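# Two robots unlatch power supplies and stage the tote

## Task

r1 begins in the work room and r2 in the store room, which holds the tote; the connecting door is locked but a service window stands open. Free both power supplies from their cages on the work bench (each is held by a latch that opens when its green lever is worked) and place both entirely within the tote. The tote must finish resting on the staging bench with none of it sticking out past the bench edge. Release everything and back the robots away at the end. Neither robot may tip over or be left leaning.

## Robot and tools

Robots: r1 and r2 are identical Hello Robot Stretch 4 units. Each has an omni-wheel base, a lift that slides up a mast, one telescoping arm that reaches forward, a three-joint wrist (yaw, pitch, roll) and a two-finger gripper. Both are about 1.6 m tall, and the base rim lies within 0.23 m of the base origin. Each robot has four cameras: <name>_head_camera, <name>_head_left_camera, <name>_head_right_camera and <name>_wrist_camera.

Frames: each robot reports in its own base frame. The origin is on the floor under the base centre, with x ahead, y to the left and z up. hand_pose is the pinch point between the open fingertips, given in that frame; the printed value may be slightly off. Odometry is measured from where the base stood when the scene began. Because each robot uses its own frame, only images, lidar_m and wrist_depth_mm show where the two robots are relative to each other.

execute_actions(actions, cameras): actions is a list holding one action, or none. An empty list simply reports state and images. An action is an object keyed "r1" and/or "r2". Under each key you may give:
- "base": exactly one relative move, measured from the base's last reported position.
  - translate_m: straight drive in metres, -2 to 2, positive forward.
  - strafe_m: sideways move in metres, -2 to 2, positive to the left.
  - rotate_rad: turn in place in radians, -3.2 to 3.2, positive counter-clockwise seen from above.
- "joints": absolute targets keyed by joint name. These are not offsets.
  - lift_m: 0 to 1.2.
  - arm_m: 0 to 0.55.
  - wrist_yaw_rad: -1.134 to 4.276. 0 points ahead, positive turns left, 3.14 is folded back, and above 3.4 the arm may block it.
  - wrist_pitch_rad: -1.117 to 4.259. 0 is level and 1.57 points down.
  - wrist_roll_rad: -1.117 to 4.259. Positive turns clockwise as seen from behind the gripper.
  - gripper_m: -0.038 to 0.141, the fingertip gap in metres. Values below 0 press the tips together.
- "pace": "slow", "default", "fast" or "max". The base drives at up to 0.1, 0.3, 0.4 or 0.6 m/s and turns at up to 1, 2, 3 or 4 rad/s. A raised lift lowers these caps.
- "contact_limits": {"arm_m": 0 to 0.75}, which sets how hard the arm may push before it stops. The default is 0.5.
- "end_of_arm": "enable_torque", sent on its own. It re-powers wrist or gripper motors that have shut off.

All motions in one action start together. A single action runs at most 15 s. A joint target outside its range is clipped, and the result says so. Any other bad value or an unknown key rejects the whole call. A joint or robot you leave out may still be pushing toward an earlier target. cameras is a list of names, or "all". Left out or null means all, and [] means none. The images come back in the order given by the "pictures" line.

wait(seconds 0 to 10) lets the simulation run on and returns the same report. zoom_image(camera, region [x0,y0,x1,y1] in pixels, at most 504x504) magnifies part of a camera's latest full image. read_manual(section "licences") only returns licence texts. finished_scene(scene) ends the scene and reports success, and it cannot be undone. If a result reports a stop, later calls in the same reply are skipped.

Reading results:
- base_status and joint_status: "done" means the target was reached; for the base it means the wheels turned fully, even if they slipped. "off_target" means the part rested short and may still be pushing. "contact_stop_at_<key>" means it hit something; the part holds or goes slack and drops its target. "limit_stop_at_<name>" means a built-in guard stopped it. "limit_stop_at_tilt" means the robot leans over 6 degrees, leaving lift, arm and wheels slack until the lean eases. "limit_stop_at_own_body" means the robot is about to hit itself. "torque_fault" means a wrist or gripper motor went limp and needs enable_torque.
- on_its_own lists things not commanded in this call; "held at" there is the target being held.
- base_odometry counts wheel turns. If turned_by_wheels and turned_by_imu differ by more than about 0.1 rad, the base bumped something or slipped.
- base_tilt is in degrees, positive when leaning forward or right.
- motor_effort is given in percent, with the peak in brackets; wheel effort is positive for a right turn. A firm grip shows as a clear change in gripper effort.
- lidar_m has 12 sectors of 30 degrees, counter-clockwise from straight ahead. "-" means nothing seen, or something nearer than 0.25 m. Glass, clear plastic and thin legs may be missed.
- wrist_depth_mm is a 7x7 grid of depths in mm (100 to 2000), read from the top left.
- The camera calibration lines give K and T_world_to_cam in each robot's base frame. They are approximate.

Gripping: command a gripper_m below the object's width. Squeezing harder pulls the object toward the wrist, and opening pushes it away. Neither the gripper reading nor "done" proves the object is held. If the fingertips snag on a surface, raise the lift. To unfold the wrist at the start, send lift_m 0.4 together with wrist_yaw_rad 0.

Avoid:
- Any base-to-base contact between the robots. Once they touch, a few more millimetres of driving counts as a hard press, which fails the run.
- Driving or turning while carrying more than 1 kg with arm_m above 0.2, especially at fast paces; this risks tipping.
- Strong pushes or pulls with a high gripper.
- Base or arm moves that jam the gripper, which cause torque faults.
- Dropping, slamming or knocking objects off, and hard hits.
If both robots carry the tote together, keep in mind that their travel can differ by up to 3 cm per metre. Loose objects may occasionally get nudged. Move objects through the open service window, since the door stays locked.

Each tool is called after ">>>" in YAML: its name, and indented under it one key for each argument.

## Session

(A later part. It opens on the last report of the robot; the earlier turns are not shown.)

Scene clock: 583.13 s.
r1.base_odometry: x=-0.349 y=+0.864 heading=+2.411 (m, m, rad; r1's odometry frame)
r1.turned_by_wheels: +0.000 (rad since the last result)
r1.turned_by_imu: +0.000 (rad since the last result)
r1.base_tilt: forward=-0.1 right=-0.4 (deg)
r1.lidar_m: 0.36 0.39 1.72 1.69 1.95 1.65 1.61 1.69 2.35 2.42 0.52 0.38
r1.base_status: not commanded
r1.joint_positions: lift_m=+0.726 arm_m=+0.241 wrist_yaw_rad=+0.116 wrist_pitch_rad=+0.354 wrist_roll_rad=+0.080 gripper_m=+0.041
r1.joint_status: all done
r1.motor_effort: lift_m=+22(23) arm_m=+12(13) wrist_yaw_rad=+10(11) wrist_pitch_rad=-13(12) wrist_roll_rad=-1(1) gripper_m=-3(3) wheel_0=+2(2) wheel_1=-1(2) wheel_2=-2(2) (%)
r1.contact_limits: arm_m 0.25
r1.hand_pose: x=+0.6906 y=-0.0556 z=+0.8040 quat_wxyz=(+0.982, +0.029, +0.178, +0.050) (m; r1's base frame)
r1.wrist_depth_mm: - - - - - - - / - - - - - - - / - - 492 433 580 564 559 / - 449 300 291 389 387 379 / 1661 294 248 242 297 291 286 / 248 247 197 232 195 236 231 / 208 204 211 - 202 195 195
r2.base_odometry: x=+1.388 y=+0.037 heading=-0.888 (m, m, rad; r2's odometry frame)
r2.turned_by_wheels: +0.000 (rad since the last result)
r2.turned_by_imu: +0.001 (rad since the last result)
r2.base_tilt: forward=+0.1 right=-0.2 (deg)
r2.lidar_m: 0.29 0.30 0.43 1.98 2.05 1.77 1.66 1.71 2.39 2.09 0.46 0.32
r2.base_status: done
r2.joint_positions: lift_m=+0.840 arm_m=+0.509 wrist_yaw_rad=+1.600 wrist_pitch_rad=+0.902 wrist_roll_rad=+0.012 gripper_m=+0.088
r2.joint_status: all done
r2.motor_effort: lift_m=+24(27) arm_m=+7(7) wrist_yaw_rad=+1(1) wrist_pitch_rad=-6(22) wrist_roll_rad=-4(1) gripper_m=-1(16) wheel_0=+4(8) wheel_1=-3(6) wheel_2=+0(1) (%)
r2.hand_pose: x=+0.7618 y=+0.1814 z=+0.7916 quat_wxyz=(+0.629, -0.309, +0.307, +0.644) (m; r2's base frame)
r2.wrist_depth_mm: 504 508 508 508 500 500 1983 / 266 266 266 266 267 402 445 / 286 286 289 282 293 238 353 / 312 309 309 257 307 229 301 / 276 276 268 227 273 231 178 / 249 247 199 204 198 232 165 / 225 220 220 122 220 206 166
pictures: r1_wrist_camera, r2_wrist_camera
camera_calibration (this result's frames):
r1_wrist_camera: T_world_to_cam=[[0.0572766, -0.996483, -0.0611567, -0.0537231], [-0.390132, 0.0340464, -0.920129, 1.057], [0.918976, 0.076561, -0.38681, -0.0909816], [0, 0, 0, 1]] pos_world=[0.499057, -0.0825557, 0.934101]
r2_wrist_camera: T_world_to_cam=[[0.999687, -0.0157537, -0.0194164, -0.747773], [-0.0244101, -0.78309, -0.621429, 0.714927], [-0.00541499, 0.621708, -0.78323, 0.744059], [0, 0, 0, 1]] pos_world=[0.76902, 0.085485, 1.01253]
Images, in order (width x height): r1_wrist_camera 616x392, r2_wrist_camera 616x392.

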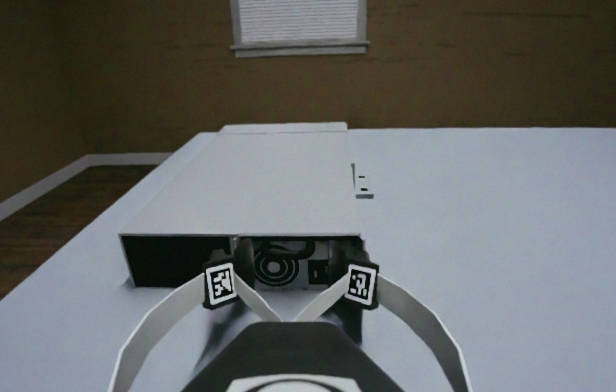

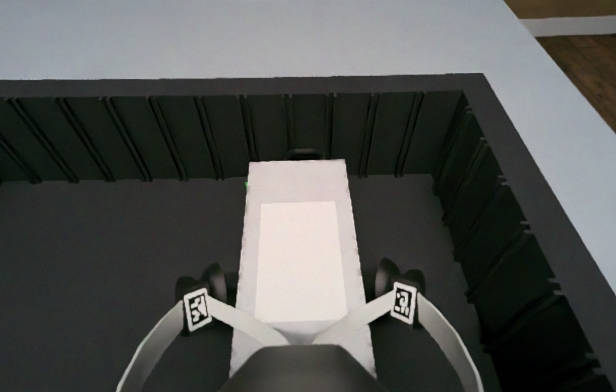

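>>> execute_actions:
  actions:
    - {"r1":{"base":{"strafe_m":0.004},"joints":{"arm_m":0.247,"gripper_m":0.028},"pace":"slow"},"r2":{"joints":{"lift_m":0.96}}}
  cameras: []

>>> execute_actions:
  actions:
    - {"r1":{"base":{"strafe_m":0.002},"joints":{"arm_m":0.251,"gripper_m":0.012},"pace":"slow"},"r2":{"base":{"translate_m":-0.11},"joints":{"arm_m":0.0,"lift_m":1.04},"pace":"fast"}}
  cameras: ["r1_wrist_camera"]

>>> zoom_image:
  camera: "r1_wrist_camera"
  region: [190, 190, 410, 330]

Scene clock: 584.87 s.
r1.base_odometry: x=-0.351 y=+0.861 heading=+2.411 (m, m, rad; r1's odometry frame)
r1.turned_by_wheels: -0.001 (rad since the last result)
r1.turned_by_imu: +0.000 (rad since the last result)
r1.base_tilt: forward=-0.1 right=-0.3 (deg)
r1.lidar_m: 0.36 0.38 1.73 1.66 1.94 1.67 1.59 1.68 2.34 2.41 0.54 0.36
r1.base_status: done
r1.joint_positions: lift_m=+0.726 arm_m=+0.245 wrist_yaw_rad=+0.110 wrist_pitch_rad=+0.355 wrist_roll_rad=+0.080 gripper_m=+0.028
r1.joint_status: all done
r1.on_its_own: wrist_yaw_rad is at rest, and its effort (+29) is outside its rest range (-13 to +13)
r1.motor_effort: lift_m=+21(22) arm_m=+13(13) wrist_yaw_rad=+29(29) wrist_pitch_rad=-16(16) wrist_roll_rad=+0(1) gripper_m=-6(3) wheel_0=-2(2) wheel_1=+1(7) wheel_2=-7(6) (%)
r1.hand_pose: x=+0.6939 y=-0.0573 z=+0.8038 quat_wxyz=(+0.982, +0.030, +0.178, +0.047) (m; r1's base frame)
r1.wrist_depth_mm: - - - - - - - / - - - - - - - / - - 488 427 574 564 559 / - 445 297 289 389 382 377 / 960 283 247 243 296 293 287 / 248 247 193 233 190 235 232 / 208 204 211 - 205 194 195
r2.base_odometry: x=+1.388 y=+0.037 heading=-0.888 (m, m, rad; r2's odometry frame)
r2.turned_by_wheels: +0.000 (rad since the last result)
r2.turned_by_imu: +0.000 (rad since the last result)
r2.base_tilt: forward=+0.2 right=-0.2 (deg)
r2.lidar_m: 0.29 0.30 0.45 1.99 2.07 1.77 1.65 1.74 2.36 2.09 0.45 0.32
r2.base_status: not commanded
r2.joint_positions: lift_m=+0.960 arm_m=+0.509 wrist_yaw_rad=+1.600 wrist_pitch_rad=+0.902 wrist_roll_rad=+0.012 gripper_m=+0.088
r2.joint_status: all done
r2.motor_effort: lift_m=+23(23) arm_m=+7(8) wrist_yaw_rad=+1(1) wrist_pitch_rad=-5(6) wrist_roll_rad=-2(3) gripper_m=-1(3) wheel_0=+4(4) wheel_1=-3(3) wheel_2=+0(0) (%)
r2.hand_pose: x=+0.7618 y=+0.1814 z=+0.9117 quat_wxyz=(+0.629, -0.309, +0.307, +0.644) (m; r2's base frame)
r2.wrist_depth_mm: 1921 759 768 768 750 1921 1983 / 683 634 634 634 627 1863 1983 / 544 539 539 535 530 530 1618 / 366 366 370 362 364 466 1464 / 368 399 404 368 389 407 433 / 359 373 199 329 200 357 373 / 334 332 338 122 336 260 340
pictures: none
No camera images: the call's "cameras" was empty. Leave "cameras" out to get every camera's image.

Scene clock: 587.00 s.
r1.base_odometry: x=-0.352 y=+0.859 heading=+2.410 (m, m, rad; r1's odometry frame)
r1.turned_by_wheels: -0.001 (rad since the last result)
r1.turned_by_imu: +0.000 (rad since the last result)
r1.base_tilt: forward=-0.1 right=-0.4 (deg)
r1.lidar_m: 0.33 0.39 1.71 1.65 1.93 1.68 1.60 1.69 2.33 2.40 0.55 0.39
r1.base_status: done
r1.joint_positions: lift_m=+0.726 arm_m=+0.249 wrist_yaw_rad=+0.113 wrist_pitch_rad=+0.356 wrist_roll_rad=+0.080 gripper_m=+0.012
r1.joint_status: all done
r1.on_its_own: wrist_yaw_rad is at rest, and its effort (+19) is outside its rest range (-13 to +13)
r1.motor_effort: lift_m=+21(21) arm_m=+13(18) wrist_yaw_rad=+19(33) wrist_pitch_rad=-18(20) wrist_roll_rad=-1(1) gripper_m=-12(11) wheel_0=+0(7) wheel_1=+1(4) wheel_2=-8(9) (%)
r1.hand_pose: x=+0.6981 y=-0.0563 z=+0.8035 quat_wxyz=(+0.982, +0.029, +0.179, +0.049) (m; r1's base frame)
r1.wrist_depth_mm: - - - - - - - / - - - - - - - / - - 480 427 569 554 544 / - 445 293 289 387 379 375 / 1661 281 239 236 282 290 285 / 245 245 185 233 191 234 229 / 206 200 210 - 204 194 195
r2.base_odometry: x=+1.318 y=+0.122 heading=-0.888 (m, m, rad; r2's odometry frame)
r2.turned_by_wheels: +0.000 (rad since the last result)
r2.turned_by_imu: +0.000 (rad since the last result)
r2.base_tilt: forward=+0.2 right=-0.2 (deg)
r2.lidar_m: 0.40 0.41 0.61 1.99 2.05 1.65 1.57 1.59 2.23 2.12 0.61 0.41
r2.base_status: done
r2.joint_positions: lift_m=+1.040 arm_m=+0.003 wrist_yaw_rad=+1.600 wrist_pitch_rad=+0.902 wrist_roll_rad=+0.012 gripper_m=+0.088
r2.joint_status: all done
joint sent to its limit — the command would take r2.arm_m past its lower limit, so that joint was sent only as far as its limit.
r2.motor_effort: lift_m=+23(25) arm_m=-7(12) wrist_yaw_rad=+0(0) wrist_pitch_rad=-5(5) wrist_roll_rad=-3(3) gripper_m=-1(1) wheel_0=-3(8) wheel_1=-1(7) wheel_2=+2(12) (%)
r2.hand_pose: x=+0.2560 y=+0.1814 z=+0.9917 quat_wxyz=(+0.629, -0.309, +0.307, +0.644) (m; r2's base frame)
r2.wrist_depth_mm: 1921 1983 1921 1983 1863 1863 1921 / - - - - 798 768 759 / 1863 1808 1863 1808 699 647 654 / 1576 1576 1576 1576 1182 574 574 / 1397 1397 1397 1366 1366 508 508 / 1308 1229 198 1255 200 459 452 / 1160 1138 1138 122 1118 407 415
pictures: r1_wrist_camera
camera_calibration (this result's frames):
r1_wrist_camera: T_world_to_cam=[[0.0545407, -0.996659, -0.0607948, -0.0533491], [-0.392246, 0.0346054, -0.919209, 1.06022], [0.918242, 0.0739808, -0.389048, -0.0958572], [0, 0, 0, 1]] pos_world=[0.506796, -0.0827685, 0.934024]
Images, in order (width x height): r1_wrist_camera 616x392.

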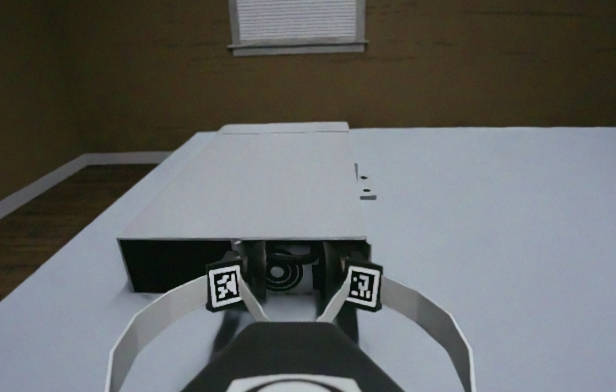

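Region (190, 190, 410, 330) of r1_wrist_camera's 616x392 image, scaled by 2.291; it fills the top 321 rows of this view, and the rest is white.

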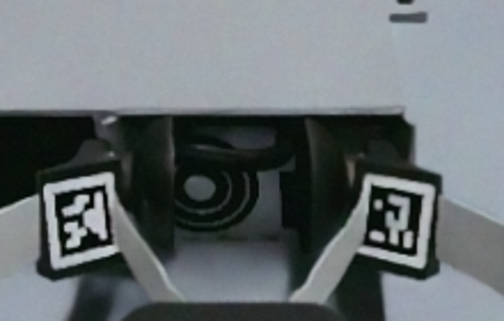

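>>> execute_actions:
  actions:
    - {"r1":{"joints":{"arm_m":0.255,"gripper_m":-0.012,"lift_m":0.723},"pace":"slow"},"r2":{"base":{"rotate_rad":-1.571},"joints":{"wrist_yaw_rad":0.0,"gripper_m":0.12},"pace":"fast"}}
  cameras: []

>>> execute_actions:
  actions:
    - {"r1":{"joints":{"arm_m":0.26,"gripper_m":-0.038,"lift_m":0.72},"pace":"slow"},"r2":{"base":{"translate_m":0.3},"pace":"fast"}}
  cameras: ["r1_wrist_camera"]

>>> zoom_image:
  camera: "r1_wrist_camera"
  region: [190, 190, 410, 330]

Scene clock: 589.57 s.
r1.base_odometry: x=-0.352 y=+0.859 heading=+2.410 (m, m, rad; r1's odometry frame)
r1.turned_by_wheels: +0.000 (rad since the last result)
r1.turned_by_imu: +0.001 (rad since the last result)
r1.base_tilt: forward=-0.1 right=-0.4 (deg)
r1.lidar_m: 0.36 0.37 1.71 1.67 1.92 1.65 1.59 1.68 2.35 2.42 0.54 0.39
r1.base_status: not commanded
r1.joint_positions: lift_m=+0.723 arm_m=+0.253 wrist_yaw_rad=+0.115 wrist_pitch_rad=+0.356 wrist_roll_rad=+0.080 gripper_m=-0.011
r1.joint_status: all done
r1.motor_effort: lift_m=+16(20) arm_m=+12(17) wrist_yaw_rad=+13(25) wrist_pitch_rad=-16(19) wrist_roll_rad=+0(0) gripper_m=-21(21) wheel_0=+1(1) wheel_1=+3(3) wheel_2=-6(9) (%)
r1.hand_pose: x=+0.7025 y=-0.0559 z=+0.8011 quat_wxyz=(+0.982, +0.029, +0.179, +0.049) (m; r1's base frame)
r1.wrist_depth_mm: - - - - - - - / - - - - - - - / - - 469 418 564 554 544 / - 430 290 282 377 377 368 / 1576 272 234 224 281 286 282 / 245 232 188 229 189 229 226 / 202 199 206 - 201 191 195
r2.base_odometry: x=+1.318 y=+0.122 heading=-2.458 (m, m, rad; r2's odometry frame)
r2.turned_by_wheels: -1.570 (rad since the last result)
r2.turned_by_imu: -1.583 (rad since the last result)
r2.base_tilt: forward=+0.1 right=-0.2 (deg)
r2.lidar_m: 2.08 0.57 0.42 0.39 0.42 0.60 1.98 2.10 1.66 1.56 1.59 2.23
r2.base_status: done
r2.joint_positions: lift_m=+1.040 arm_m=+0.003 wrist_yaw_rad=+0.000 wrist_pitch_rad=+0.901 wrist_roll_rad=+0.012 gripper_m=+0.120
r2.joint_status: all done
r2.motor_effort: lift_m=+23(23) arm_m=-8(7) wrist_yaw_rad=-1(6) wrist_pitch_rad=-5(5) wrist_roll_rad=+0(2) gripper_m=+0(1) wheel_0=+5(8) wheel_1=+3(7) wheel_2=+4(10) (%)
r2.hand_pose: x=+0.3528 y=-0.0874 z=+0.9918 quat_wxyz=(+0.900, +0.005, +0.436, -0.002) (m; r2's base frame)
r2.wrist_depth_mm: - - - - - - - / - - - - - - 1983 / 1808 1756 1808 1808 1808 1808 1756 / 1537 1576 1576 1576 1576 1618 1576 / 1397 1397 1397 1366 1397 1430 1397 / 1255 1205 1205 1255 215 1255 1229 / 1118 1098 1138 119 1160 1138 1138
pictures: none
No camera images: the call's "cameras" was empty. Leave "cameras" out to get every camera's image.

Scene clock: 591.90 s.
r1.base_odometry: x=-0.352 y=+0.860 heading=+2.411 (m, m, rad; r1's odometry frame)
r1.turned_by_wheels: +0.000 (rad since the last result)
r1.turned_by_imu: +0.000 (rad since the last result)
r1.base_tilt: forward=+0.0 right=-0.3 (deg)
r1.lidar_m: 0.36 0.37 1.71 1.68 1.94 1.67 1.61 1.68 2.34 2.40 0.53 0.38
r1.base_status: not commanded
r1.joint_positions: lift_m=+0.720 arm_m=+0.258 wrist_yaw_rad=+0.116 wrist_pitch_rad=+0.355 wrist_roll_rad=+0.080 gripper_m=-0.037
r1.joint_status: all done
r1.motor_effort: lift_m=+16(17) arm_m=+11(17) wrist_yaw_rad=+9(21) wrist_pitch_rad=-14(17) wrist_roll_rad=+0(3) gripper_m=-26(25) wheel_0=+1(1) wheel_1=+2(3) wheel_2=-5(7) (%)
r1.hand_pose: x=+0.7078 y=-0.0554 z=+0.7983 quat_wxyz=(+0.982, +0.029, +0.178, +0.050) (m; r1's base frame)
r1.wrist_depth_mm: - - - - - - - / - - - - - - - / - - 462 410 549 544 539 / - 402 281 277 370 373 368 / 931 268 227 219 273 282 276 / 238 163 195 225 183 217 223 / 199 196 203 - 198 188 191
r2.base_odometry: x=+1.086 y=-0.067 heading=-2.458 (m, m, rad; r2's odometry frame)
r2.turned_by_wheels: +0.000 (rad since the last result)
r2.turned_by_imu: +0.001 (rad since the last result)
r2.base_tilt: forward=+0.1 right=-0.3 (deg)
r2.lidar_m: 1.81 1.85 0.42 0.39 0.40 0.60 2.28 2.21 1.64 1.53 1.62 2.07
r2.base_status: done
r2.joint_positions: lift_m=+1.040 arm_m=+0.003 wrist_yaw_rad=+0.000 wrist_pitch_rad=+0.901 wrist_roll_rad=+0.012 gripper_m=+0.120
r2.joint_status: not commanded
r2.motor_effort: lift_m=+22(22) arm_m=-7(7) wrist_yaw_rad=-1(1) wrist_pitch_rad=-5(5) wrist_roll_rad=-1(1) gripper_m=-1(1) wheel_0=+2(10) wheel_1=+0(7) wheel_2=-1(11) (%)
r2.hand_pose: x=+0.3528 y=-0.0874 z=+0.9918 quat_wxyz=(+0.900, +0.005, +0.436, -0.002) (m; r2's base frame)
r2.wrist_depth_mm: 1756 1756 1808 1756 1808 1863 1863 / 1921 - 1921 1983 1921 - 1983 / 1808 1863 1808 1808 1808 1756 1808 / 1576 1537 1618 1537 1576 1618 1537 / 1397 1366 1366 1397 1397 1397 1397 / 1255 1205 1205 1255 215 1255 1229 / 1138 1118 1138 119 1138 1138 1138
pictures: r1_wrist_camera
camera_calibration (this result's frames):
r1_wrist_camera: T_world_to_cam=[[0.0580765, -0.996464, -0.0607147, -0.0557939], [-0.390731, 0.0332771, -0.919903, 1.0587], [0.918671, 0.0771478, -0.387416, -0.108335], [0, 0, 0, 1]] pos_world=[0.516432, -0.0824693, 0.928544]
Images, in order (width x height): r1_wrist_camera 616x392.

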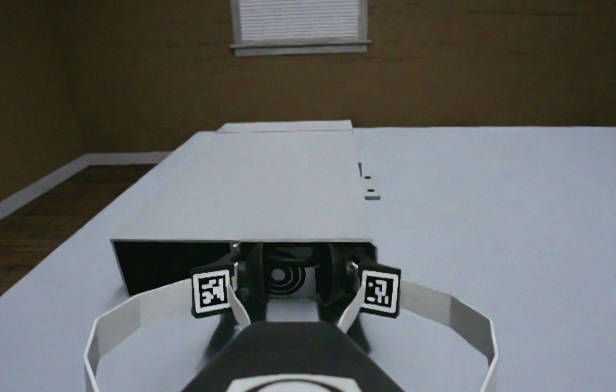

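Region (190, 190, 410, 330) of r1_wrist_camera's 616x392 image, scaled by 2.291; it fills the top 321 rows of this view, and the rest is white.

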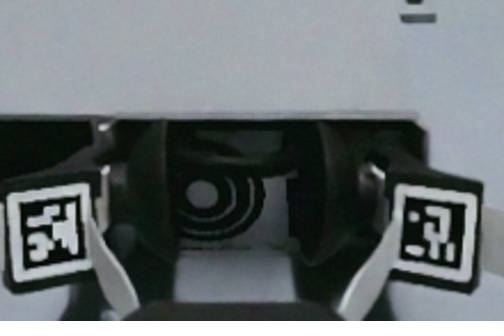

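>>> execute_actions:
  actions:
    - {"r1":{"joints":{"arm_m":0.25},"pace":"slow"}}
  cameras: []

>>> execute_actions:
  actions:
    - {"r1":{"joints":{"arm_m":0.247},"pace":"slow"}}
  cameras: ["r1_wrist_camera"]

Scene clock: 592.97 s.
r1.base_odometry: x=-0.353 y=+0.860 heading=+2.411 (m, m, rad; r1's odometry frame)
r1.turned_by_wheels: +0.000 (rad since the last result)
r1.turned_by_imu: +0.000 (rad since the last result)
r1.base_tilt: forward=+0.0 right=-0.3 (deg)
r1.lidar_m: 0.35 0.35 1.74 1.66 1.91 1.65 1.61 1.69 2.34 2.43 0.55 0.37
r1.base_status: not commanded
r1.joint_positions: lift_m=+0.720 arm_m=+0.252 wrist_yaw_rad=+0.122 wrist_pitch_rad=+0.351 wrist_roll_rad=+0.080 gripper_m=-0.037
r1.joint_status: all done
r1.motor_effort: lift_m=+18(19) arm_m=-14(17) wrist_yaw_rad=-8(9) wrist_pitch_rad=-4(14) wrist_roll_rad=-2(2) gripper_m=-32(32) wheel_0=-1(1) wheel_1=+0(2) wheel_2=+3(5) (%)
r1.hand_pose: x=+0.7029 y=-0.0538 z=+0.7991 quat_wxyz=(+0.982, +0.029, +0.177, +0.053) (m; r1's base frame)
r1.wrist_depth_mm: - - - - - - - / - - - - - - - / - - 469 418 559 544 539 / - 436 285 279 373 373 368 / 1708 274 236 229 276 282 278 / 240 221 182 227 181 225 224 / 202 197 204 - 198 190 192
r2.base_odometry: x=+1.086 y=-0.067 heading=-2.458 (m, m, rad; r2's odometry frame)
r2.turned_by_wheels: +0.000 (rad since the last result)
r2.turned_by_imu: +0.000 (rad since the last result)
r2.base_tilt: forward=+0.2 right=-0.3 (deg)
r2.lidar_m: 1.79 1.86 0.41 0.40 0.44 0.60 2.28 2.27 1.66 1.54 1.60 2.04
r2.base_status: not commanded
r2.joint_positions: lift_m=+1.040 arm_m=+0.003 wrist_yaw_rad=+0.000 wrist_pitch_rad=+0.901 wrist_roll_rad=+0.012 gripper_m=+0.120
r2.joint_status: not commanded
r2.motor_effort: lift_m=+22(22) arm_m=-8(7) wrist_yaw_rad=-1(1) wrist_pitch_rad=-5(5) wrist_roll_rad=+1(3) gripper_m=-1(0) wheel_0=+3(2) wheel_1=+0(0) wheel_2=-1(1) (%)
r2.hand_pose: x=+0.3528 y=-0.0874 z=+0.9918 quat_wxyz=(+0.900, +0.005, +0.436, -0.002) (m; r2's base frame)
r2.wrist_depth_mm: 1756 1808 1808 1808 1756 1863 1808 / 1983 1983 - - 1983 1983 1983 / 1808 1756 1808 1808 1808 1808 1808 / 1576 1576 1576 1537 1537 1576 1576 / 1397 1397 1430 1397 1397 1397 1366 / 1255 1205 1205 1255 216 1255 1255 / 1138 1138 1138 119 1138 1118 1138
pictures: none
No camera images: the call's "cameras" was empty. Leave "cameras" out to get every camera's image.

Scene clock: 593.60 s.
r1.base_odometry: x=-0.353 y=+0.860 heading=+2.411 (m, m, rad; r1's odometry frame)
r1.turned_by_wheels: +0.000 (rad since the last result)
r1.turned_by_imu: +0.000 (rad since the last result)
r1.base_tilt: forward=+0.0 right=-0.3 (deg)
r1.lidar_m: 0.34 0.39 1.72 1.67 1.93 1.68 1.60 1.69 2.35 2.43 0.51 0.38
r1.base_status: not commanded
r1.joint_positions: lift_m=+0.720 arm_m=+0.250 wrist_yaw_rad=+0.123 wrist_pitch_rad=+0.351 wrist_roll_rad=+0.080 gripper_m=-0.037
r1.joint_status: all done
r1.motor_effort: lift_m=+19(19) arm_m=-15(16) wrist_yaw_rad=-8(10) wrist_pitch_rad=-2(4) wrist_roll_rad=+1(2) gripper_m=-33(33) wheel_0=-3(2) wheel_1=-1(1) wheel_2=+5(5) (%)
r1.hand_pose: x=+0.7002 y=-0.0536 z=+0.7992 quat_wxyz=(+0.982, +0.028, +0.176, +0.053) (m; r1's base frame)
r1.wrist_depth_mm: - - - - - - - / - - - - - - - / - - 473 415 569 554 544 / - 439 286 279 375 375 366 / 1618 283 238 232 274 286 277 / 241 220 183 226 182 225 224 / 201 198 204 - 199 190 192
r2.base_odometry: x=+1.086 y=-0.067 heading=-2.458 (m, m, rad; r2's odometry frame)
r2.turned_by_wheels: +0.000 (rad since the last result)
r2.turned_by_imu: +0.000 (rad since the last result)
r2.base_tilt: forward=+0.1 right=-0.2 (deg)
r2.lidar_m: 1.81 1.84 0.42 0.40 0.43 0.60 2.28 2.26 1.63 1.53 1.59 2.07
r2.base_status: not commanded
r2.joint_positions: lift_m=+1.040 arm_m=+0.003 wrist_yaw_rad=+0.000 wrist_pitch_rad=+0.901 wrist_roll_rad=+0.012 gripper_m=+0.120
r2.joint_status: not commanded
r2.motor_effort: lift_m=+22(22) arm_m=-7(7) wrist_yaw_rad=-1(1) wrist_pitch_rad=-5(5) wrist_roll_rad=-1(0) gripper_m=+0(1) wheel_0=+3(3) wheel_1=+0(0) wheel_2=-1(1) (%)
r2.hand_pose: x=+0.3528 y=-0.0874 z=+0.9918 quat_wxyz=(+0.900, +0.005, +0.436, -0.002) (m; r2's base frame)
r2.wrist_depth_mm: 1756 1756 1808 1756 1756 1808 1863 / 1983 - 1983 1983 1983 1983 1921 / 1756 1808 1808 1863 1808 1808 1808 / 1576 1576 1576 1537 1537 1576 1576 / 1397 1397 1397 1397 1366 1397 1397 / 1255 1205 1205 1229 215 1255 1229 / 1138 1118 1160 119 1138 1138 1138
pictures: r1_wrist_camera
camera_calibration (this result's frames):
r1_wrist_camera: T_world_to_cam=[[0.0645144, -0.996053, -0.060957, -0.0578094], [-0.387138, 0.0313189, -0.92149, 1.05515], [0.919762, 0.0830481, -0.383589, -0.104608], [0, 0, 0, 1]] pos_world=[0.508434, -0.0819399, 0.928662]
Images, in order (width x height): r1_wrist_camera 616x392.

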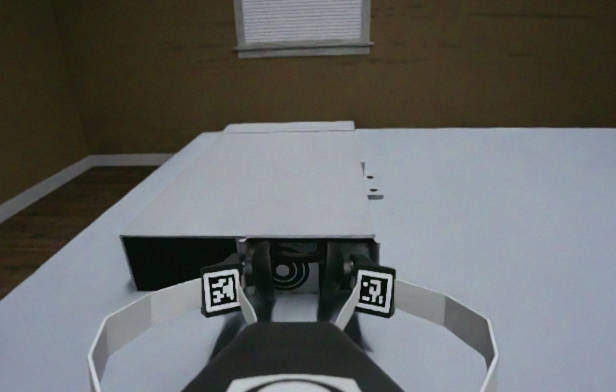

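>>> zoom_image:
  camera: "r1_wrist_camera"
  region: [230, 220, 400, 320]

Region (230, 220, 400, 320) of r1_wrist_camera's 616x392 image, scaled by 2.965; it fills the top 296 rows of this view, and the rest is white.

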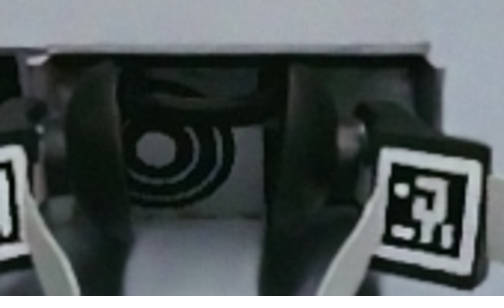

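>>> execute_actions:
  actions:
    - {"r1":{"joints":{"gripper_m":0.03,"arm_m":0.24},"pace":"slow"},"r2":{"base":{"translate_m":0.6},"pace":"fast"}}
  cameras: []

>>> execute_actions:
  actions:
    - {"r1":{"joints":{"arm_m":0.21,"lift_m":0.726},"pace":"slow"},"r2":{"base":{"translate_m":0.15},"pace":"fast"}}
  cameras: []

>>> execute_actions:
  actions:
    - {"r1":{"base":{"strafe_m":-0.006},"joints":{"gripper_m":0.041,"lift_m":0.723},"pace":"slow"},"r2":{"base":{"translate_m":0.1},"pace":"fast"}}
  cameras: []

>>> execute_actions:
  actions:
    - {"r1":{"joints":{"arm_m":0.227},"pace":"slow"},"r2":{"base":{"translate_m":0.1},"pace":"fast"}}
  cameras: ["r1_wrist_camera"]

>>> zoom_image:
  camera: "r1_wrist_camera"
  region: [190, 190, 410, 330]

Scene clock: 597.37 s.
r1.base_odometry: x=-0.352 y=+0.860 heading=+2.411 (m, m, rad; r1's odometry frame)
r1.turned_by_wheels: +0.000 (rad since the last result)
r1.turned_by_imu: +0.001 (rad since the last result)
r1.base_tilt: forward=-0.1 right=-0.3 (deg)
r1.lidar_m: 0.37 0.38 1.72 1.68 1.95 1.66 1.58 1.69 2.32 2.44 0.55 0.38
r1.base_status: not commanded
r1.joint_positions: lift_m=+0.720 arm_m=+0.241 wrist_yaw_rad=+0.121 wrist_pitch_rad=+0.360 wrist_roll_rad=+0.080 gripper_m=+0.030
r1.joint_status: all done
r1.on_its_own: wrist_pitch_rad is at rest, and its effort (-29) is outside its rest range (-23 to +23)
r1.motor_effort: lift_m=+20(20) arm_m=-5(16) wrist_yaw_rad=-5(22) wrist_pitch_rad=-29(30) wrist_roll_rad=-1(1) gripper_m=-3(32) wheel_0=+1(3) wheel_1=+2(2) wheel_2=-1(5) (%)
r1.hand_pose: x=+0.6904 y=-0.0541 z=+0.7967 quat_wxyz=(+0.982, +0.028, +0.181, +0.052) (m; r1's base frame)
r1.wrist_depth_mm: - - - - - - - / - - - - - - - / - - 442 384 530 517 504 / - 389 270 266 359 357 351 / 917 278 262 239 264 273 268 / 233 233 193 200 209 220 216 / 196 189 198 - 187 184 187
r2.base_odometry: x=+0.621 y=-0.447 heading=-2.457 (m, m, rad; r2's odometry frame)
r2.turned_by_wheels: +0.000 (rad since the last result)
r2.turned_by_imu: +0.002 (rad since the last result)
r2.base_tilt: forward=+0.1 right=-0.2 (deg)
r2.lidar_m: 1.21 1.23 2.01 3.16 0.50 0.60 1.72 2.26 1.63 1.53 1.61 1.44
r2.base_status: done
r2.joint_positions: lift_m=+1.040 arm_m=+0.003 wrist_yaw_rad=+0.000 wrist_pitch_rad=+0.901 wrist_roll_rad=+0.012 gripper_m=+0.120
r2.joint_status: not commanded
r2.motor_effort: lift_m=+23(22) arm_m=-7(7) wrist_yaw_rad=-1(1) wrist_pitch_rad=-5(4) wrist_roll_rad=-3(1) gripper_m=-1(1) wheel_0=+3(8) wheel_1=+1(7) wheel_2=-1(13) (%)
r2.hand_pose: x=+0.3528 y=-0.0874 z=+0.9918 quat_wxyz=(+0.900, +0.005, +0.436, -0.002) (m; r2's base frame)
r2.wrist_depth_mm: 1182 1182 1182 1182 1182 1182 1205 / 1308 1308 1308 1336 1336 1336 1397 / 1537 1537 1576 1576 1576 1576 1576 / 1576 1618 1576 1576 1576 1618 1576 / 1397 1397 1366 1397 1397 1397 1397 / 1255 1205 1205 1229 216 1281 1255 / 1138 1118 1138 119 1118 1118 1160
pictures: none
No camera images: the call's "cameras" was empty. Leave "cameras" out to get every camera's image.

Scene clock: 599.10 s.
r1.base_odometry: x=-0.353 y=+0.860 heading=+2.411 (m, m, rad; r1's odometry frame)
r1.turned_by_wheels: +0.000 (rad since the last result)
r1.turned_by_imu: +0.000 (rad since the last result)
r1.base_tilt: forward=+0.0 right=-0.4 (deg)
r1.lidar_m: 0.37 0.38 1.72 1.69 1.93 1.67 1.61 1.69 2.33 2.42 0.56 0.38
r1.base_status: not commanded
r1.joint_positions: lift_m=+0.726 arm_m=+0.212 wrist_yaw_rad=+0.120 wrist_pitch_rad=+0.352 wrist_roll_rad=+0.080 gripper_m=+0.030
r1.joint_status: all done
r1.motor_effort: lift_m=+23(26) arm_m=-9(9) wrist_yaw_rad=-2(8) wrist_pitch_rad=-8(32) wrist_roll_rad=-1(1) gripper_m=-3(4) wheel_0=+0(1) wheel_1=+0(2) wheel_2=+0(1) (%)
r1.hand_pose: x=+0.6618 y=-0.0544 z=+0.8044 quat_wxyz=(+0.982, +0.029, +0.177, +0.052) (m; r1's base frame)
r1.wrist_depth_mm: - - - - - - - / - - - - - - - / - - 521 436 580 574 559 / - 452 320 293 392 392 379 / 1661 307 293 272 282 293 287 / 250 249 192 224 189 236 232 / 207 201 211 - 199 195 196
r2.base_odometry: x=+0.505 y=-0.541 heading=-2.457 (m, m, rad; r2's odometry frame)
r2.turned_by_wheels: +0.000 (rad since the last result)
r2.turned_by_imu: +0.001 (rad since the last result)
r2.base_tilt: forward=+0.1 right=-0.2 (deg)
r2.lidar_m: 1.10 1.06 1.44 3.16 0.66 0.64 1.69 2.27 1.61 1.52 1.63 1.29
r2.base_status: done
r2.joint_positions: lift_m=+1.040 arm_m=+0.003 wrist_yaw_rad=+0.000 wrist_pitch_rad=+0.901 wrist_roll_rad=+0.012 gripper_m=+0.120
r2.joint_status: not commanded
r2.motor_effort: lift_m=+22(22) arm_m=-7(8) wrist_yaw_rad=-1(1) wrist_pitch_rad=-5(4) wrist_roll_rad=-3(2) gripper_m=-1(0) wheel_0=+4(8) wheel_1=+1(6) wheel_2=-1(14) (%)
r2.hand_pose: x=+0.3528 y=-0.0874 z=+0.9918 quat_wxyz=(+0.900, +0.005, +0.436, -0.002) (m; r2's base frame)
r2.wrist_depth_mm: 1008 1008 1008 1042 1025 1042 1042 / 1138 1138 1160 1160 1138 1160 1182 / 1308 1336 1366 1336 1366 1366 1366 / 1499 1499 1537 1499 1537 1499 1499 / 1397 1397 1397 1397 1397 1397 1397 / 1281 1229 1205 1229 215 1229 1255 / 1118 1118 1138 119 1138 1118 1138
pictures: none
No camera images: the call's "cameras" was empty. Leave "cameras" out to get every camera's image.

Scene clock: 600.57 s.
r1.base_odometry: x=-0.349 y=+0.864 heading=+2.411 (m, m, rad; r1's odometry frame)
r1.turned_by_wheels: +0.000 (rad since the last result)
r1.turned_by_imu: +0.000 (rad since the last result)
r1.base_tilt: forward=-0.1 right=-0.4 (deg)
r1.lidar_m: 0.36 0.39 1.71 1.69 1.95 1.69 1.60 1.68 2.37 2.42 0.54 0.39
r1.base_status: done
r1.joint_positions: lift_m=+0.723 arm_m=+0.212 wrist_yaw_rad=+0.120 wrist_pitch_rad=+0.352 wrist_roll_rad=+0.080 gripper_m=+0.041
r1.joint_status: all done
r1.motor_effort: lift_m=+17(22) arm_m=-9(9) wrist_yaw_rad=-1(1) wrist_pitch_rad=-7(7) wrist_roll_rad=+0(0) gripper_m=-2(4) wheel_0=+2(5) wheel_1=-2(3) wheel_2=+0(0) (%)
r1.hand_pose: x=+0.6618 y=-0.0544 z=+0.8019 quat_wxyz=(+0.982, +0.029, +0.177, +0.052) (m; r1's base frame)
r1.wrist_depth_mm: - - - - - - - / - - - - - - - / - - 492 430 569 559 549 / - 442 312 287 389 382 375 / 1618 296 279 272 291 289 283 / 246 245 197 232 195 232 229 / 204 202 208 - 200 193 193
r2.base_odometry: x=+0.428 y=-0.605 heading=-2.457 (m, m, rad; r2's odometry frame)
r2.turned_by_wheels: +0.000 (rad since the last result)
r2.turned_by_imu: +0.001 (rad since the last result)
r2.base_tilt: forward=+0.0 right=-0.3 (deg)
r2.lidar_m: 1.07 0.95 1.33 3.17 0.79 0.67 1.69 2.25 1.58 1.53 1.58 1.19
r2.base_status: done
r2.joint_positions: lift_m=+1.040 arm_m=+0.003 wrist_yaw_rad=+0.000 wrist_pitch_rad=+0.901 wrist_roll_rad=+0.012 gripper_m=+0.120
r2.joint_status: not commanded
r2.motor_effort: lift_m=+22(22) arm_m=-7(7) wrist_yaw_rad=+0(1) wrist_pitch_rad=-4(5) wrist_roll_rad=-3(2) gripper_m=-1(1) wheel_0=+4(7) wheel_1=+3(7) wheel_2=-2(10) (%)
r2.hand_pose: x=+0.3528 y=-0.0874 z=+0.9918 quat_wxyz=(+0.900, +0.005, +0.436, -0.002) (m; r2's base frame)
r2.wrist_depth_mm: 683 904 931 931 931 931 946 / 1042 1025 1042 1060 1060 1060 1060 / 1182 1205 1205 1205 1205 1229 1255 / 1397 1430 1464 1430 1430 1464 1464 / 1397 1397 1430 1397 1397 1397 1397 / 1255 1229 1205 1229 216 1229 1255 / 1138 1118 1138 119 1138 1118 1138
pictures: none
No camera images: the call's "cameras" was empty. Leave "cameras" out to get every camera's image.

Scene clock: 602.03 s.
r1.base_odometry: x=-0.349 y=+0.864 heading=+2.411 (m, m, rad; r1's odometry frame)
r1.turned_by_wheels: +0.000 (rad since the last result)
r1.turned_by_imu: +0.000 (rad since the last result)
r1.base_tilt: forward=-0.1 right=-0.4 (deg)
r1.lidar_m: 0.37 0.38 1.69 1.67 1.96 1.66 1.59 1.68 2.32 2.42 0.55 0.38
r1.base_status: not commanded
r1.joint_positions: lift_m=+0.723 arm_m=+0.225 wrist_yaw_rad=+0.120 wrist_pitch_rad=+0.352 wrist_roll_rad=+0.080 gripper_m=+0.041
r1.joint_status: all done
r1.motor_effort: lift_m=+17(17) arm_m=+9(6) wrist_yaw_rad=-1(1) wrist_pitch_rad=-8(8) wrist_roll_rad=+0(1) gripper_m=-2(3) wheel_0=+2(2) wheel_1=-2(2) wheel_2=+0(0) (%)
r1.hand_pose: x=+0.6756 y=-0.0544 z=+0.8019 quat_wxyz=(+0.982, +0.029, +0.177, +0.052) (m; r1's base frame)
r1.wrist_depth_mm: - - - - - - - / - - - - - - - / - - 484 421 569 564 549 / - 442 294 287 387 379 375 / 1618 296 278 254 291 289 283 / 245 243 197 230 196 232 229 / 206 202 208 - 200 193 193
r2.base_odometry: x=+0.350 y=-0.668 heading=-2.456 (m, m, rad; r2's odometry frame)
r2.turned_by_wheels: +0.000 (rad since the last result)
r2.turned_by_imu: +0.001 (rad since the last result)
r2.base_tilt: forward=+0.1 right=-0.3 (deg)
r2.lidar_m: 1.04 0.87 1.21 3.16 0.95 0.76 1.80 2.23 1.62 1.53 1.47 1.07
r2.base_status: done
r2.joint_positions: lift_m=+1.040 arm_m=+0.003 wrist_yaw_rad=+0.000 wrist_pitch_rad=+0.901 wrist_roll_rad=+0.012 gripper_m=+0.120
r2.joint_status: not commanded
r2.motor_effort: lift_m=+22(22) arm_m=-7(7) wrist_yaw_rad=-1(0) wrist_pitch_rad=-4(4) wrist_roll_rad=-3(1) gripper_m=-1(1) wheel_0=+3(10) wheel_1=+3(7) wheel_2=-1(13) (%)
r2.hand_pose: x=+0.3528 y=-0.0874 z=+0.9918 quat_wxyz=(+0.900, +0.005, +0.436, -0.002) (m; r2's base frame)
r2.wrist_depth_mm: 615 820 820 831 831 820 831 / 917 931 931 946 931 931 946 / 1060 1078 1078 1098 1098 1078 1098 / 1229 1255 1281 1308 1308 1308 1308 / 1366 1397 1366 1397 1397 1397 1397 / 1255 1205 1182 1255 216 1255 1255 / 1138 1118 1138 119 1160 1118 1138
pictures: r1_wrist_camera
camera_calibration (this result's frames):
r1_wrist_camera: T_world_to_cam=[[0.0614741, -0.996232, -0.0611759, -0.0546461], [-0.388794, 0.0325495, -0.920749, 1.04869], [0.919271, 0.0803871, -0.385328, -0.0793062], [0, 0, 0, 1]] pos_world=[0.483987, -0.0821993, 0.931676]
Images, in order (width x height): r1_wrist_camera 616x392.

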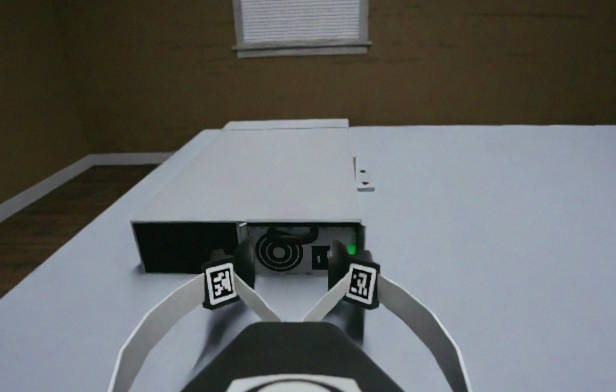

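Region (190, 190, 410, 330) of r1_wrist_camera's 616x392 image, scaled by 2.291; it fills the top 321 rows of this view, and the rest is white.

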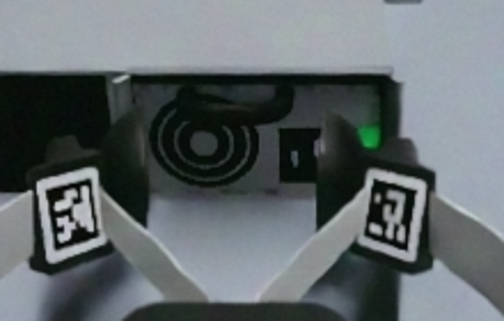

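>>> execute_actions:
  actions:
    - {"r1":{"joints":{"arm_m":0.244},"contact_limits":{"arm_m":0.25},"pace":"slow"},"r2":{"base":{"translate_m":0.1},"pace":"fast"}}
  cameras: []

>>> execute_actions:
  actions:
    - {"r1":{"base":{"strafe_m":0.004},"joints":{"arm_m":0.247,"gripper_m":0.028},"pace":"slow"},"r2":{"base":{"translate_m":0.1},"pace":"fast"}}
  cameras: ["r1_wrist_camera"]

>>> zoom_image:
  camera: "r1_wrist_camera"
  region: [290, 220, 400, 290]

Scene clock: 603.67 s.
r1.base_odometry: x=-0.348 y=+0.864 heading=+2.411 (m, m, rad; r1's odometry frame)
r1.turned_by_wheels: +0.000 (rad since the last result)
r1.turned_by_imu: +0.000 (rad since the last result)
r1.base_tilt: forward=-0.1 right=-0.4 (deg)
r1.lidar_m: 0.36 0.38 1.71 1.69 1.96 1.66 1.60 1.69 2.33 2.41 0.57 0.39
r1.base_status: not commanded
r1.joint_positions: lift_m=+0.723 arm_m=+0.241 wrist_yaw_rad=+0.114 wrist_pitch_rad=+0.355 wrist_roll_rad=+0.080 gripper_m=+0.041
r1.joint_status: all done
r1.on_its_own: wrist_yaw_rad is at rest, and its effort (+17) is outside its rest range (-13 to +13)
r1.motor_effort: lift_m=+17(17) arm_m=+14(11) wrist_yaw_rad=+17(16) wrist_pitch_rad=-14(15) wrist_roll_rad=+0(1) gripper_m=-1(4) wheel_0=+2(2) wheel_1=-1(2) wheel_2=-4(4) (%)
r1.contact_limits: arm_m 0.25
r1.hand_pose: x=+0.6911 y=-0.0562 z=+0.8013 quat_wxyz=(+0.982, +0.029, +0.178, +0.049) (m; r1's base frame)
r1.wrist_depth_mm: - - - - - - - / - - - - - - - / - - 477 421 564 554 544 / - 415 290 286 387 379 370 / 931 282 243 240 291 287 282 / 245 243 198 229 195 230 228 / 204 201 208 - 200 191 193
r2.base_odometry: x=+0.273 y=-0.731 heading=-2.456 (m, m, rad; r2's odometry frame)
r2.turned_by_wheels: +0.000 (rad since the last result)
r2.turned_by_imu: +0.001 (rad since the last result)
r2.base_tilt: forward=+0.1 right=-0.2 (deg)
r2.lidar_m: 0.94 0.79 1.02 3.17 1.10 0.83 1.81 2.25 1.61 1.54 1.30 0.99
r2.base_status: done
r2.joint_positions: lift_m=+1.040 arm_m=+0.003 wrist_yaw_rad=+0.000 wrist_pitch_rad=+0.901 wrist_roll_rad=+0.012 gripper_m=+0.120
r2.joint_status: not commanded
r2.motor_effort: lift_m=+22(22) arm_m=-7(7) wrist_yaw_rad=+0(1) wrist_pitch_rad=-4(4) wrist_roll_rad=-1(4) gripper_m=+1(1) wheel_0=+3(8) wheel_1=+2(7) wheel_2=-1(14) (%)
r2.hand_pose: x=+0.3528 y=-0.0874 z=+0.9918 quat_wxyz=(+0.900, +0.005, +0.436, -0.002) (m; r2's base frame)
r2.wrist_depth_mm: 603 723 715 732 732 715 732 / 569 809 809 831 831 820 831 / 917 931 946 960 960 960 976 / 1098 1098 1118 1138 1138 1118 1138 / 1281 1336 1336 1336 1366 1336 1366 / 1255 1229 1182 1255 215 1255 1255 / 1160 1118 1138 119 1138 1118 1138
pictures: none
No camera images: the call's "cameras" was empty. Leave "cameras" out to get every camera's image.

Scene clock: 605.13 s.
r1.base_odometry: x=-0.351 y=+0.861 heading=+2.410 (m, m, rad; r1's odometry frame)
r1.turned_by_wheels: +0.000 (rad since the last result)
r1.turned_by_imu: +0.000 (rad since the last result)
r1.base_tilt: forward=-0.1 right=-0.3 (deg)
r1.lidar_m: 0.36 0.40 1.72 1.68 1.94 1.68 1.61 1.70 2.33 2.40 0.53 0.36
r1.base_status: done
r1.joint_positions: lift_m=+0.723 arm_m=+0.244 wrist_yaw_rad=+0.112 wrist_pitch_rad=+0.356 wrist_roll_rad=+0.080 gripper_m=+0.028
r1.joint_status: all done
r1.on_its_own: wrist_yaw_rad is at rest, and its effort (+21) is outside its rest range (-13 to +13)
r1.motor_effort: lift_m=+16(16) arm_m=+14(14) wrist_yaw_rad=+21(30) wrist_pitch_rad=-17(17) wrist_roll_rad=+0(0) gripper_m=-2(1) wheel_0=+1(1) wheel_1=+2(3) wheel_2=-8(8) (%)
r1.hand_pose: x=+0.6939 y=-0.0567 z=+0.8010 quat_wxyz=(+0.982, +0.029, +0.179, +0.048) (m; r1's base frame)
r1.wrist_depth_mm: - - - - - - - / - - - - - - - / - - 469 418 559 554 539 / - 413 289 282 384 375 370 / 946 277 242 236 290 287 281 / 243 244 192 195 189 230 228 / 204 197 207 - 195 191 194
r2.base_odometry: x=+0.196 y=-0.794 heading=-2.456 (m, m, rad; r2's odometry frame)
r2.turned_by_wheels: +0.000 (rad since the last result)
r2.turned_by_imu: +0.001 (rad since the last result)
r2.base_tilt: forward=+0.1 right=-0.2 (deg)
r2.lidar_m: 0.85 0.68 0.89 3.18 1.22 0.96 1.81 2.29 1.59 1.52 1.21 0.90
r2.base_status: done
r2.joint_positions: lift_m=+1.040 arm_m=+0.003 wrist_yaw_rad=+0.000 wrist_pitch_rad=+0.901 wrist_roll_rad=+0.012 gripper_m=+0.120
r2.joint_status: not commanded
r2.motor_effort: lift_m=+22(22) arm_m=-8(6) wrist_yaw_rad=-1(1) wrist_pitch_rad=-5(5) wrist_roll_rad=-1(2) gripper_m=-1(1) wheel_0=+3(9) wheel_1=+1(6) wheel_2=-3(11) (%)
r2.hand_pose: x=+0.3528 y=-0.0874 z=+0.9918 quat_wxyz=(+0.900, +0.005, +0.436, -0.002) (m; r2's base frame)
r2.wrist_depth_mm: 603 615 621 621 634 621 627 / 544 699 707 699 723 699 707 / 798 809 820 831 831 809 831 / 946 946 960 991 991 976 991 / 1138 1160 1182 1205 1160 1182 1205 / 1255 1205 1205 1255 215 1255 1255 / 1160 1138 1138 119 1138 1118 1118
pictures: r1_wrist_camera
camera_calibration (this result's frames):
r1_wrist_camera: T_world_to_cam=[[0.0532317, -0.996716, -0.0610261, -0.0525285], [-0.391578, 0.0353831, -0.919464, 1.0561], [0.918604, 0.0728411, -0.388409, -0.0937674], [0, 0, 0, 1]] pos_world=[0.502476, -0.0828939, 0.931418]
Images, in order (width x height): r1_wrist_camera 616x392.

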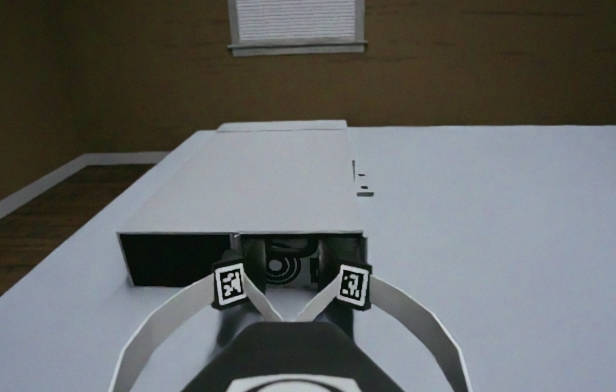

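Region (290, 220, 400, 290) of r1_wrist_camera's 616x392 image, scaled by 4.582; it fills the top 321 rows of this view, and the rest is white.

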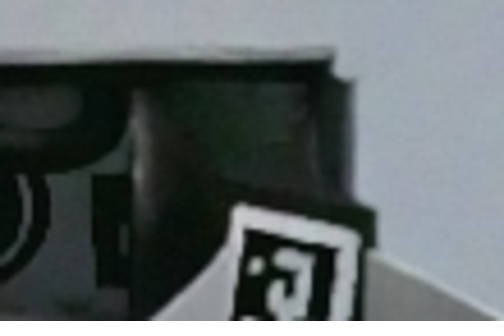

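>>> execute_actions:
  actions:
    - {"r1":{"joints":{"arm_m":0.232},"pace":"slow"}}
  cameras: ["r1_wrist_camera"]

>>> zoom_image:
  camera: "r1_wrist_camera"
  region: [290, 220, 400, 290]

Scene clock: 606.73 s.
r1.base_odometry: x=-0.351 y=+0.861 heading=+2.411 (m, m, rad; r1's odometry frame)
r1.turned_by_wheels: +0.000 (rad since the last result)
r1.turned_by_imu: +0.001 (rad since the last result)
r1.base_tilt: forward=+0.0 right=-0.3 (deg)
r1.lidar_m: 0.36 0.37 1.72 1.67 1.90 1.68 1.61 1.69 2.35 2.43 0.51 0.40
r1.base_status: not commanded
r1.joint_positions: lift_m=+0.723 arm_m=+0.234 wrist_yaw_rad=+0.119 wrist_pitch_rad=+0.352 wrist_roll_rad=+0.080 gripper_m=+0.028
r1.joint_status: all done
r1.motor_effort: lift_m=+16(17) arm_m=-9(12) wrist_yaw_rad=-1(22) wrist_pitch_rad=-8(18) wrist_roll_rad=-1(2) gripper_m=-4(7) wheel_0=+0(1) wheel_1=+0(2) wheel_2=+0(8) (%)
r1.hand_pose: x=+0.6837 y=-0.0545 z=+0.8019 quat_wxyz=(+0.982, +0.029, +0.177, +0.052) (m; r1's base frame)
r1.wrist_depth_mm: - - - - - - - / - - - - - - - / - - 480 424 569 554 544 / - 445 294 286 387 377 375 / 1661 293 277 248 282 287 286 / 245 245 193 220 188 231 229 / 204 198 208 - 196 193 193
r2.base_odometry: x=+0.196 y=-0.794 heading=-2.456 (m, m, rad; r2's odometry frame)
r2.turned_by_wheels: +0.000 (rad since the last result)
r2.turned_by_imu: +0.000 (rad since the last result)
r2.base_tilt: forward=+0.2 right=-0.2 (deg)
r2.lidar_m: 0.84 0.67 0.92 3.16 1.24 0.97 1.80 2.26 1.62 1.55 1.18 0.87
r2.base_status: not commanded
r2.joint_positions: lift_m=+1.040 arm_m=+0.003 wrist_yaw_rad=+0.000 wrist_pitch_rad=+0.901 wrist_roll_rad=+0.012 gripper_m=+0.120
r2.joint_status: not commanded
r2.motor_effort: lift_m=+22(22) arm_m=-7(7) wrist_yaw_rad=-1(1) wrist_pitch_rad=-4(4) wrist_roll_rad=-3(1) gripper_m=-1(1) wheel_0=+3(2) wheel_1=+1(1) wheel_2=-3(3) (%)
r2.hand_pose: x=+0.3528 y=-0.0874 z=+0.9918 quat_wxyz=(+0.900, +0.005, +0.436, -0.002) (m; r2's base frame)
r2.wrist_depth_mm: 603 615 621 621 627 615 627 / 539 699 707 707 715 707 707 / 798 809 809 820 831 809 820 / 946 960 960 976 976 960 991 / 1138 1160 1182 1229 1160 1205 1229 / 1255 1229 1182 1255 215 1255 1255 / 1138 1138 1138 119 1118 1118 1138
pictures: r1_wrist_camera
camera_calibration (this result's frames):
r1_wrist_camera: T_world_to_cam=[[0.0610591, -0.996255, -0.061217, -0.0549436], [-0.388838, 0.0327445, -0.920724, 1.05186], [0.919281, 0.080022, -0.385382, -0.0867748], [0, 0, 0, 1]] pos_world=[0.492127, -0.0822364, 0.931664]
Images, in order (width x height): r1_wrist_camera 616x392.

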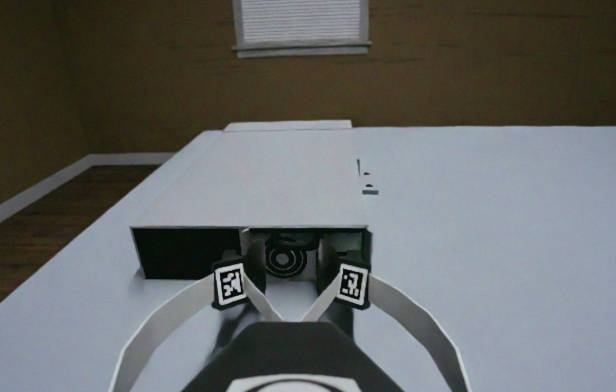

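Region (290, 220, 400, 290) of r1_wrist_camera's 616x392 image, scaled by 4.582; it fills the top 321 rows of this view, and the rest is white.

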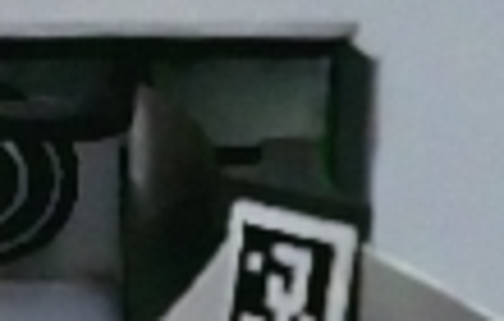

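>>> execute_actions:
  actions:
    - {"r1":{"joints":{"arm_m":0.222},"pace":"slow"}}
  cameras: []

>>> execute_actions:
  actions:
    - {"r1":{"base":{"strafe_m":-0.006},"joints":{"gripper_m":0.041},"pace":"slow"},"r2":{"base":{"strafe_m":0.1},"pace":"fast"}}
  cameras: []

>>> execute_actions:
  actions:
    - {"r1":{"joints":{"arm_m":0.232},"pace":"slow"}}
  cameras: ["r1_wrist_camera"]

>>> zoom_image:
  camera: "r1_wrist_camera"
  region: [290, 220, 400, 290]

Scene clock: 608.13 s.
r1.base_odometry: x=-0.351 y=+0.861 heading=+2.411 (m, m, rad; r1's odometry frame)
r1.turned_by_wheels: +0.000 (rad since the last result)
r1.turned_by_imu: +0.000 (rad since the last result)
r1.base_tilt: forward=+0.0 right=-0.4 (deg)
r1.lidar_m: 0.38 0.40 1.72 1.67 1.95 1.67 1.60 1.71 2.35 2.41 0.55 0.40
r1.base_status: not commanded
r1.joint_positions: lift_m=+0.723 arm_m=+0.224 wrist_yaw_rad=+0.120 wrist_pitch_rad=+0.352 wrist_roll_rad=+0.080 gripper_m=+0.028
r1.joint_status: all done
r1.motor_effort: lift_m=+17(17) arm_m=-9(9) wrist_yaw_rad=-1(0) wrist_pitch_rad=-8(8) wrist_roll_rad=+0(2) gripper_m=-5(4) wheel_0=+0(0) wheel_1=+0(0) wheel_2=+0(0) (%)
r1.hand_pose: x=+0.6737 y=-0.0544 z=+0.8019 quat_wxyz=(+0.982, +0.029, +0.177, +0.052) (m; r1's base frame)
r1.wrist_depth_mm: - - - - - - - / - - - - - - - / - - 480 424 580 559 549 / - 442 293 286 387 382 375 / 1618 294 287 257 281 289 285 / 246 244 191 220 189 231 228 / 204 198 208 - 197 192 193
r2.base_odometry: x=+0.196 y=-0.794 heading=-2.456 (m, m, rad; r2's odometry frame)
r2.turned_by_wheels: +0.000 (rad since the last result)
r2.turned_by_imu: +0.000 (rad since the last result)
r2.base_tilt: forward=+0.1 right=-0.2 (deg)
r2.lidar_m: 0.84 0.69 0.88 3.15 1.24 0.96 1.81 2.22 1.61 1.53 1.22 0.88
r2.base_status: not commanded
r2.joint_positions: lift_m=+1.040 arm_m=+0.003 wrist_yaw_rad=+0.000 wrist_pitch_rad=+0.901 wrist_roll_rad=+0.012 gripper_m=+0.120
r2.joint_status: not commanded
r2.motor_effort: lift_m=+22(22) arm_m=-7(8) wrist_yaw_rad=+0(1) wrist_pitch_rad=-5(5) wrist_roll_rad=+0(2) gripper_m=-1(1) wheel_0=+2(2) wheel_1=+1(1) wheel_2=-3(2) (%)
r2.hand_pose: x=+0.3528 y=-0.0874 z=+0.9918 quat_wxyz=(+0.900, +0.005, +0.436, -0.002) (m; r2's base frame)
r2.wrist_depth_mm: 603 615 621 621 634 621 621 / 539 699 707 707 723 699 715 / 798 809 809 820 831 820 820 / 946 960 960 991 991 991 991 / 1160 1182 1182 1205 1160 1205 1205 / 1281 1205 1205 1255 216 1255 1229 / 1138 1118 1138 119 1160 1138 1138
pictures: none
No camera images: the call's "cameras" was empty. Leave "cameras" out to get every camera's image.

Scene clock: 609.50 s.
r1.base_odometry: x=-0.347 y=+0.865 heading=+2.410 (m, m, rad; r1's odometry frame)
r1.turned_by_wheels: +0.000 (rad since the last result)
r1.turned_by_imu: +0.000 (rad since the last result)
r1.base_tilt: forward=+0.0 right=-0.4 (deg)
r1.lidar_m: 0.35 0.39 1.73 1.68 1.94 1.67 1.60 1.68 2.36 2.42 0.53 0.40
r1.base_status: done
r1.joint_positions: lift_m=+0.723 arm_m=+0.224 wrist_yaw_rad=+0.120 wrist_pitch_rad=+0.352 wrist_roll_rad=+0.080 gripper_m=+0.041
r1.joint_status: all done
r1.motor_effort: lift_m=+17(17) arm_m=-9(9) wrist_yaw_rad=-2(2) wrist_pitch_rad=-8(8) wrist_roll_rad=-1(2) gripper_m=-4(2) wheel_0=+1(1) wheel_1=-2(5) wheel_2=+0(0) (%)
r1.hand_pose: x=+0.6737 y=-0.0544 z=+0.8019 quat_wxyz=(+0.982, +0.029, +0.177, +0.052) (m; r1's base frame)
r1.wrist_depth_mm: - - - - - - - / - - - - - - - / - - 484 430 569 564 549 / - 439 293 286 389 384 375 / 960 293 277 257 293 290 282 / 245 244 198 232 196 232 229 / 206 202 208 - 200 193 193
r2.base_odometry: x=+0.259 y=-0.872 heading=-2.456 (m, m, rad; r2's odometry frame)
r2.turned_by_wheels: +0.000 (rad since the last result)
r2.turned_by_imu: +0.000 (rad since the last result)
r2.base_tilt: forward=+0.1 right=-0.2 (deg)
r2.lidar_m: 0.68 0.66 0.91 3.08 1.25 0.92 1.33 2.39 1.73 1.63 1.18 0.87
r2.base_status: done
r2.joint_positions: lift_m=+1.040 arm_m=+0.003 wrist_yaw_rad=+0.000 wrist_pitch_rad=+0.901 wrist_roll_rad=+0.012 gripper_m=+0.120
r2.joint_status: not commanded
r2.motor_effort: lift_m=+22(22) arm_m=-7(7) wrist_yaw_rad=-1(1) wrist_pitch_rad=-4(5) wrist_roll_rad=-2(3) gripper_m=-1(0) wheel_0=-2(11) wheel_1=+0(10) wheel_2=+0(1) (%)
r2.hand_pose: x=+0.3528 y=-0.0874 z=+0.9918 quat_wxyz=(+0.900, +0.005, +0.436, -0.002) (m; r2's base frame)
r2.wrist_depth_mm: 603 609 621 627 634 634 627 / 504 564 699 707 715 715 715 / 788 809 809 820 831 820 831 / 931 946 960 976 991 960 991 / 1160 1182 1182 1205 1160 1182 1205 / 1255 1229 1205 1255 216 1281 1255 / 1138 1118 1138 119 1138 1138 1138
pictures: none
No camera images: the call's "cameras" was empty. Leave "cameras" out to get every camera's image.

Scene clock: 610.43 s.
r1.base_odometry: x=-0.347 y=+0.865 heading=+2.410 (m, m, rad; r1's odometry frame)
r1.turned_by_wheels: +0.000 (rad since the last result)
r1.turned_by_imu: +0.000 (rad since the last result)
r1.base_tilt: forward=-0.1 right=-0.3 (deg)
r1.lidar_m: 0.36 0.37 1.72 1.68 1.96 1.63 1.59 1.69 2.35 2.41 0.56 0.39
r1.base_status: not commanded
r1.joint_positions: lift_m=+0.723 arm_m=+0.230 wrist_yaw_rad=+0.120 wrist_pitch_rad=+0.352 wrist_roll_rad=+0.080 gripper_m=+0.041
r1.joint_status: all done
r1.motor_effort: lift_m=+17(17) arm_m=+9(8) wrist_yaw_rad=-2(1) wrist_pitch_rad=-8(8) wrist_roll_rad=-1(2) gripper_m=-3(3) wheel_0=+1(1) wheel_1=-2(2) wheel_2=+0(0) (%)
r1.hand_pose: x=+0.6806 y=-0.0544 z=+0.8019 quat_wxyz=(+0.982, +0.029, +0.177, +0.052) (m; r1's base frame)
r1.wrist_depth_mm: - - - - - - - / - - - - - - - / - - 484 430 574 554 549 / - 442 294 286 392 379 370 / 960 293 266 251 291 290 283 / 245 244 197 231 196 233 228 / 205 202 208 - 200 193 193
r2.base_odometry: x=+0.259 y=-0.872 heading=-2.456 (m, m, rad; r2's odometry frame)
r2.turned_by_wheels: +0.000 (rad since the last result)
r2.turned_by_imu: +0.000 (rad since the last result)
r2.base_tilt: forward=+0.2 right=-0.2 (deg)
r2.lidar_m: 0.68 0.62 0.90 3.06 1.24 0.91 1.37 2.38 1.73 1.64 1.19 0.89
r2.base_status: not commanded
r2.joint_positions: lift_m=+1.040 arm_m=+0.003 wrist_yaw_rad=+0.000 wrist_pitch_rad=+0.901 wrist_roll_rad=+0.012 gripper_m=+0.120
r2.joint_status: not commanded
r2.motor_effort: lift_m=+22(22) arm_m=-8(8) wrist_yaw_rad=+0(1) wrist_pitch_rad=-4(5) wrist_roll_rad=-2(2) gripper_m=-1(1) wheel_0=-2(2) wheel_1=+0(0) wheel_2=+0(0) (%)
r2.hand_pose: x=+0.3528 y=-0.0874 z=+0.9918 quat_wxyz=(+0.900, +0.005, +0.436, -0.002) (m; r2's base frame)
r2.wrist_depth_mm: 609 603 621 627 627 634 627 / 508 559 707 707 715 715 707 / 798 798 809 820 831 820 820 / 946 946 960 991 991 976 991 / 1138 1182 1182 1205 1182 1205 1205 / 1229 1205 1205 1281 215 1281 1281 / 1138 1138 1138 119 1138 1138 1138
pictures: r1_wrist_camera
camera_calibration (this result's frames):
r1_wrist_camera: T_world_to_cam=[[0.0615253, -0.996226, -0.0612172, -0.0549356], [-0.388848, 0.0325632, -0.920726, 1.05062], [0.919245, 0.0804522, -0.385377, -0.0838313], [0, 0, 0, 1]] pos_world=[0.488974, -0.0821954, 0.931665]
Images, in order (width x height): r1_wrist_camera 616x392.

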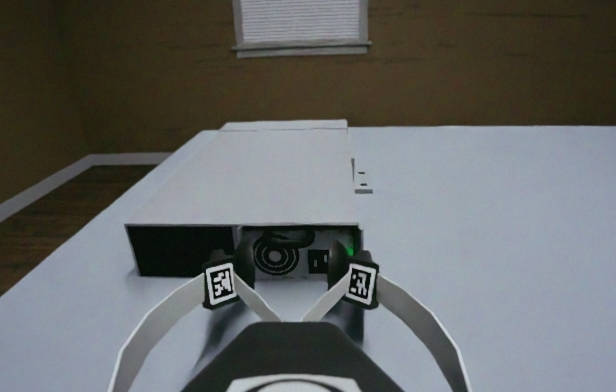

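Region (290, 220, 400, 290) of r1_wrist_camera's 616x392 image, scaled by 4.582; it fills the top 321 rows of this view, and the rest is white.

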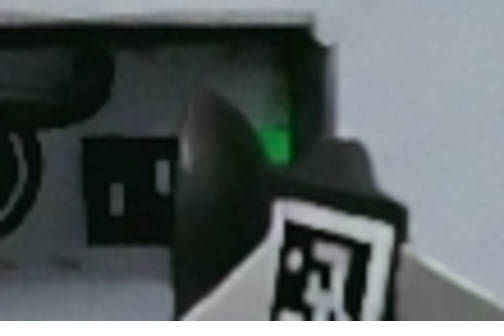

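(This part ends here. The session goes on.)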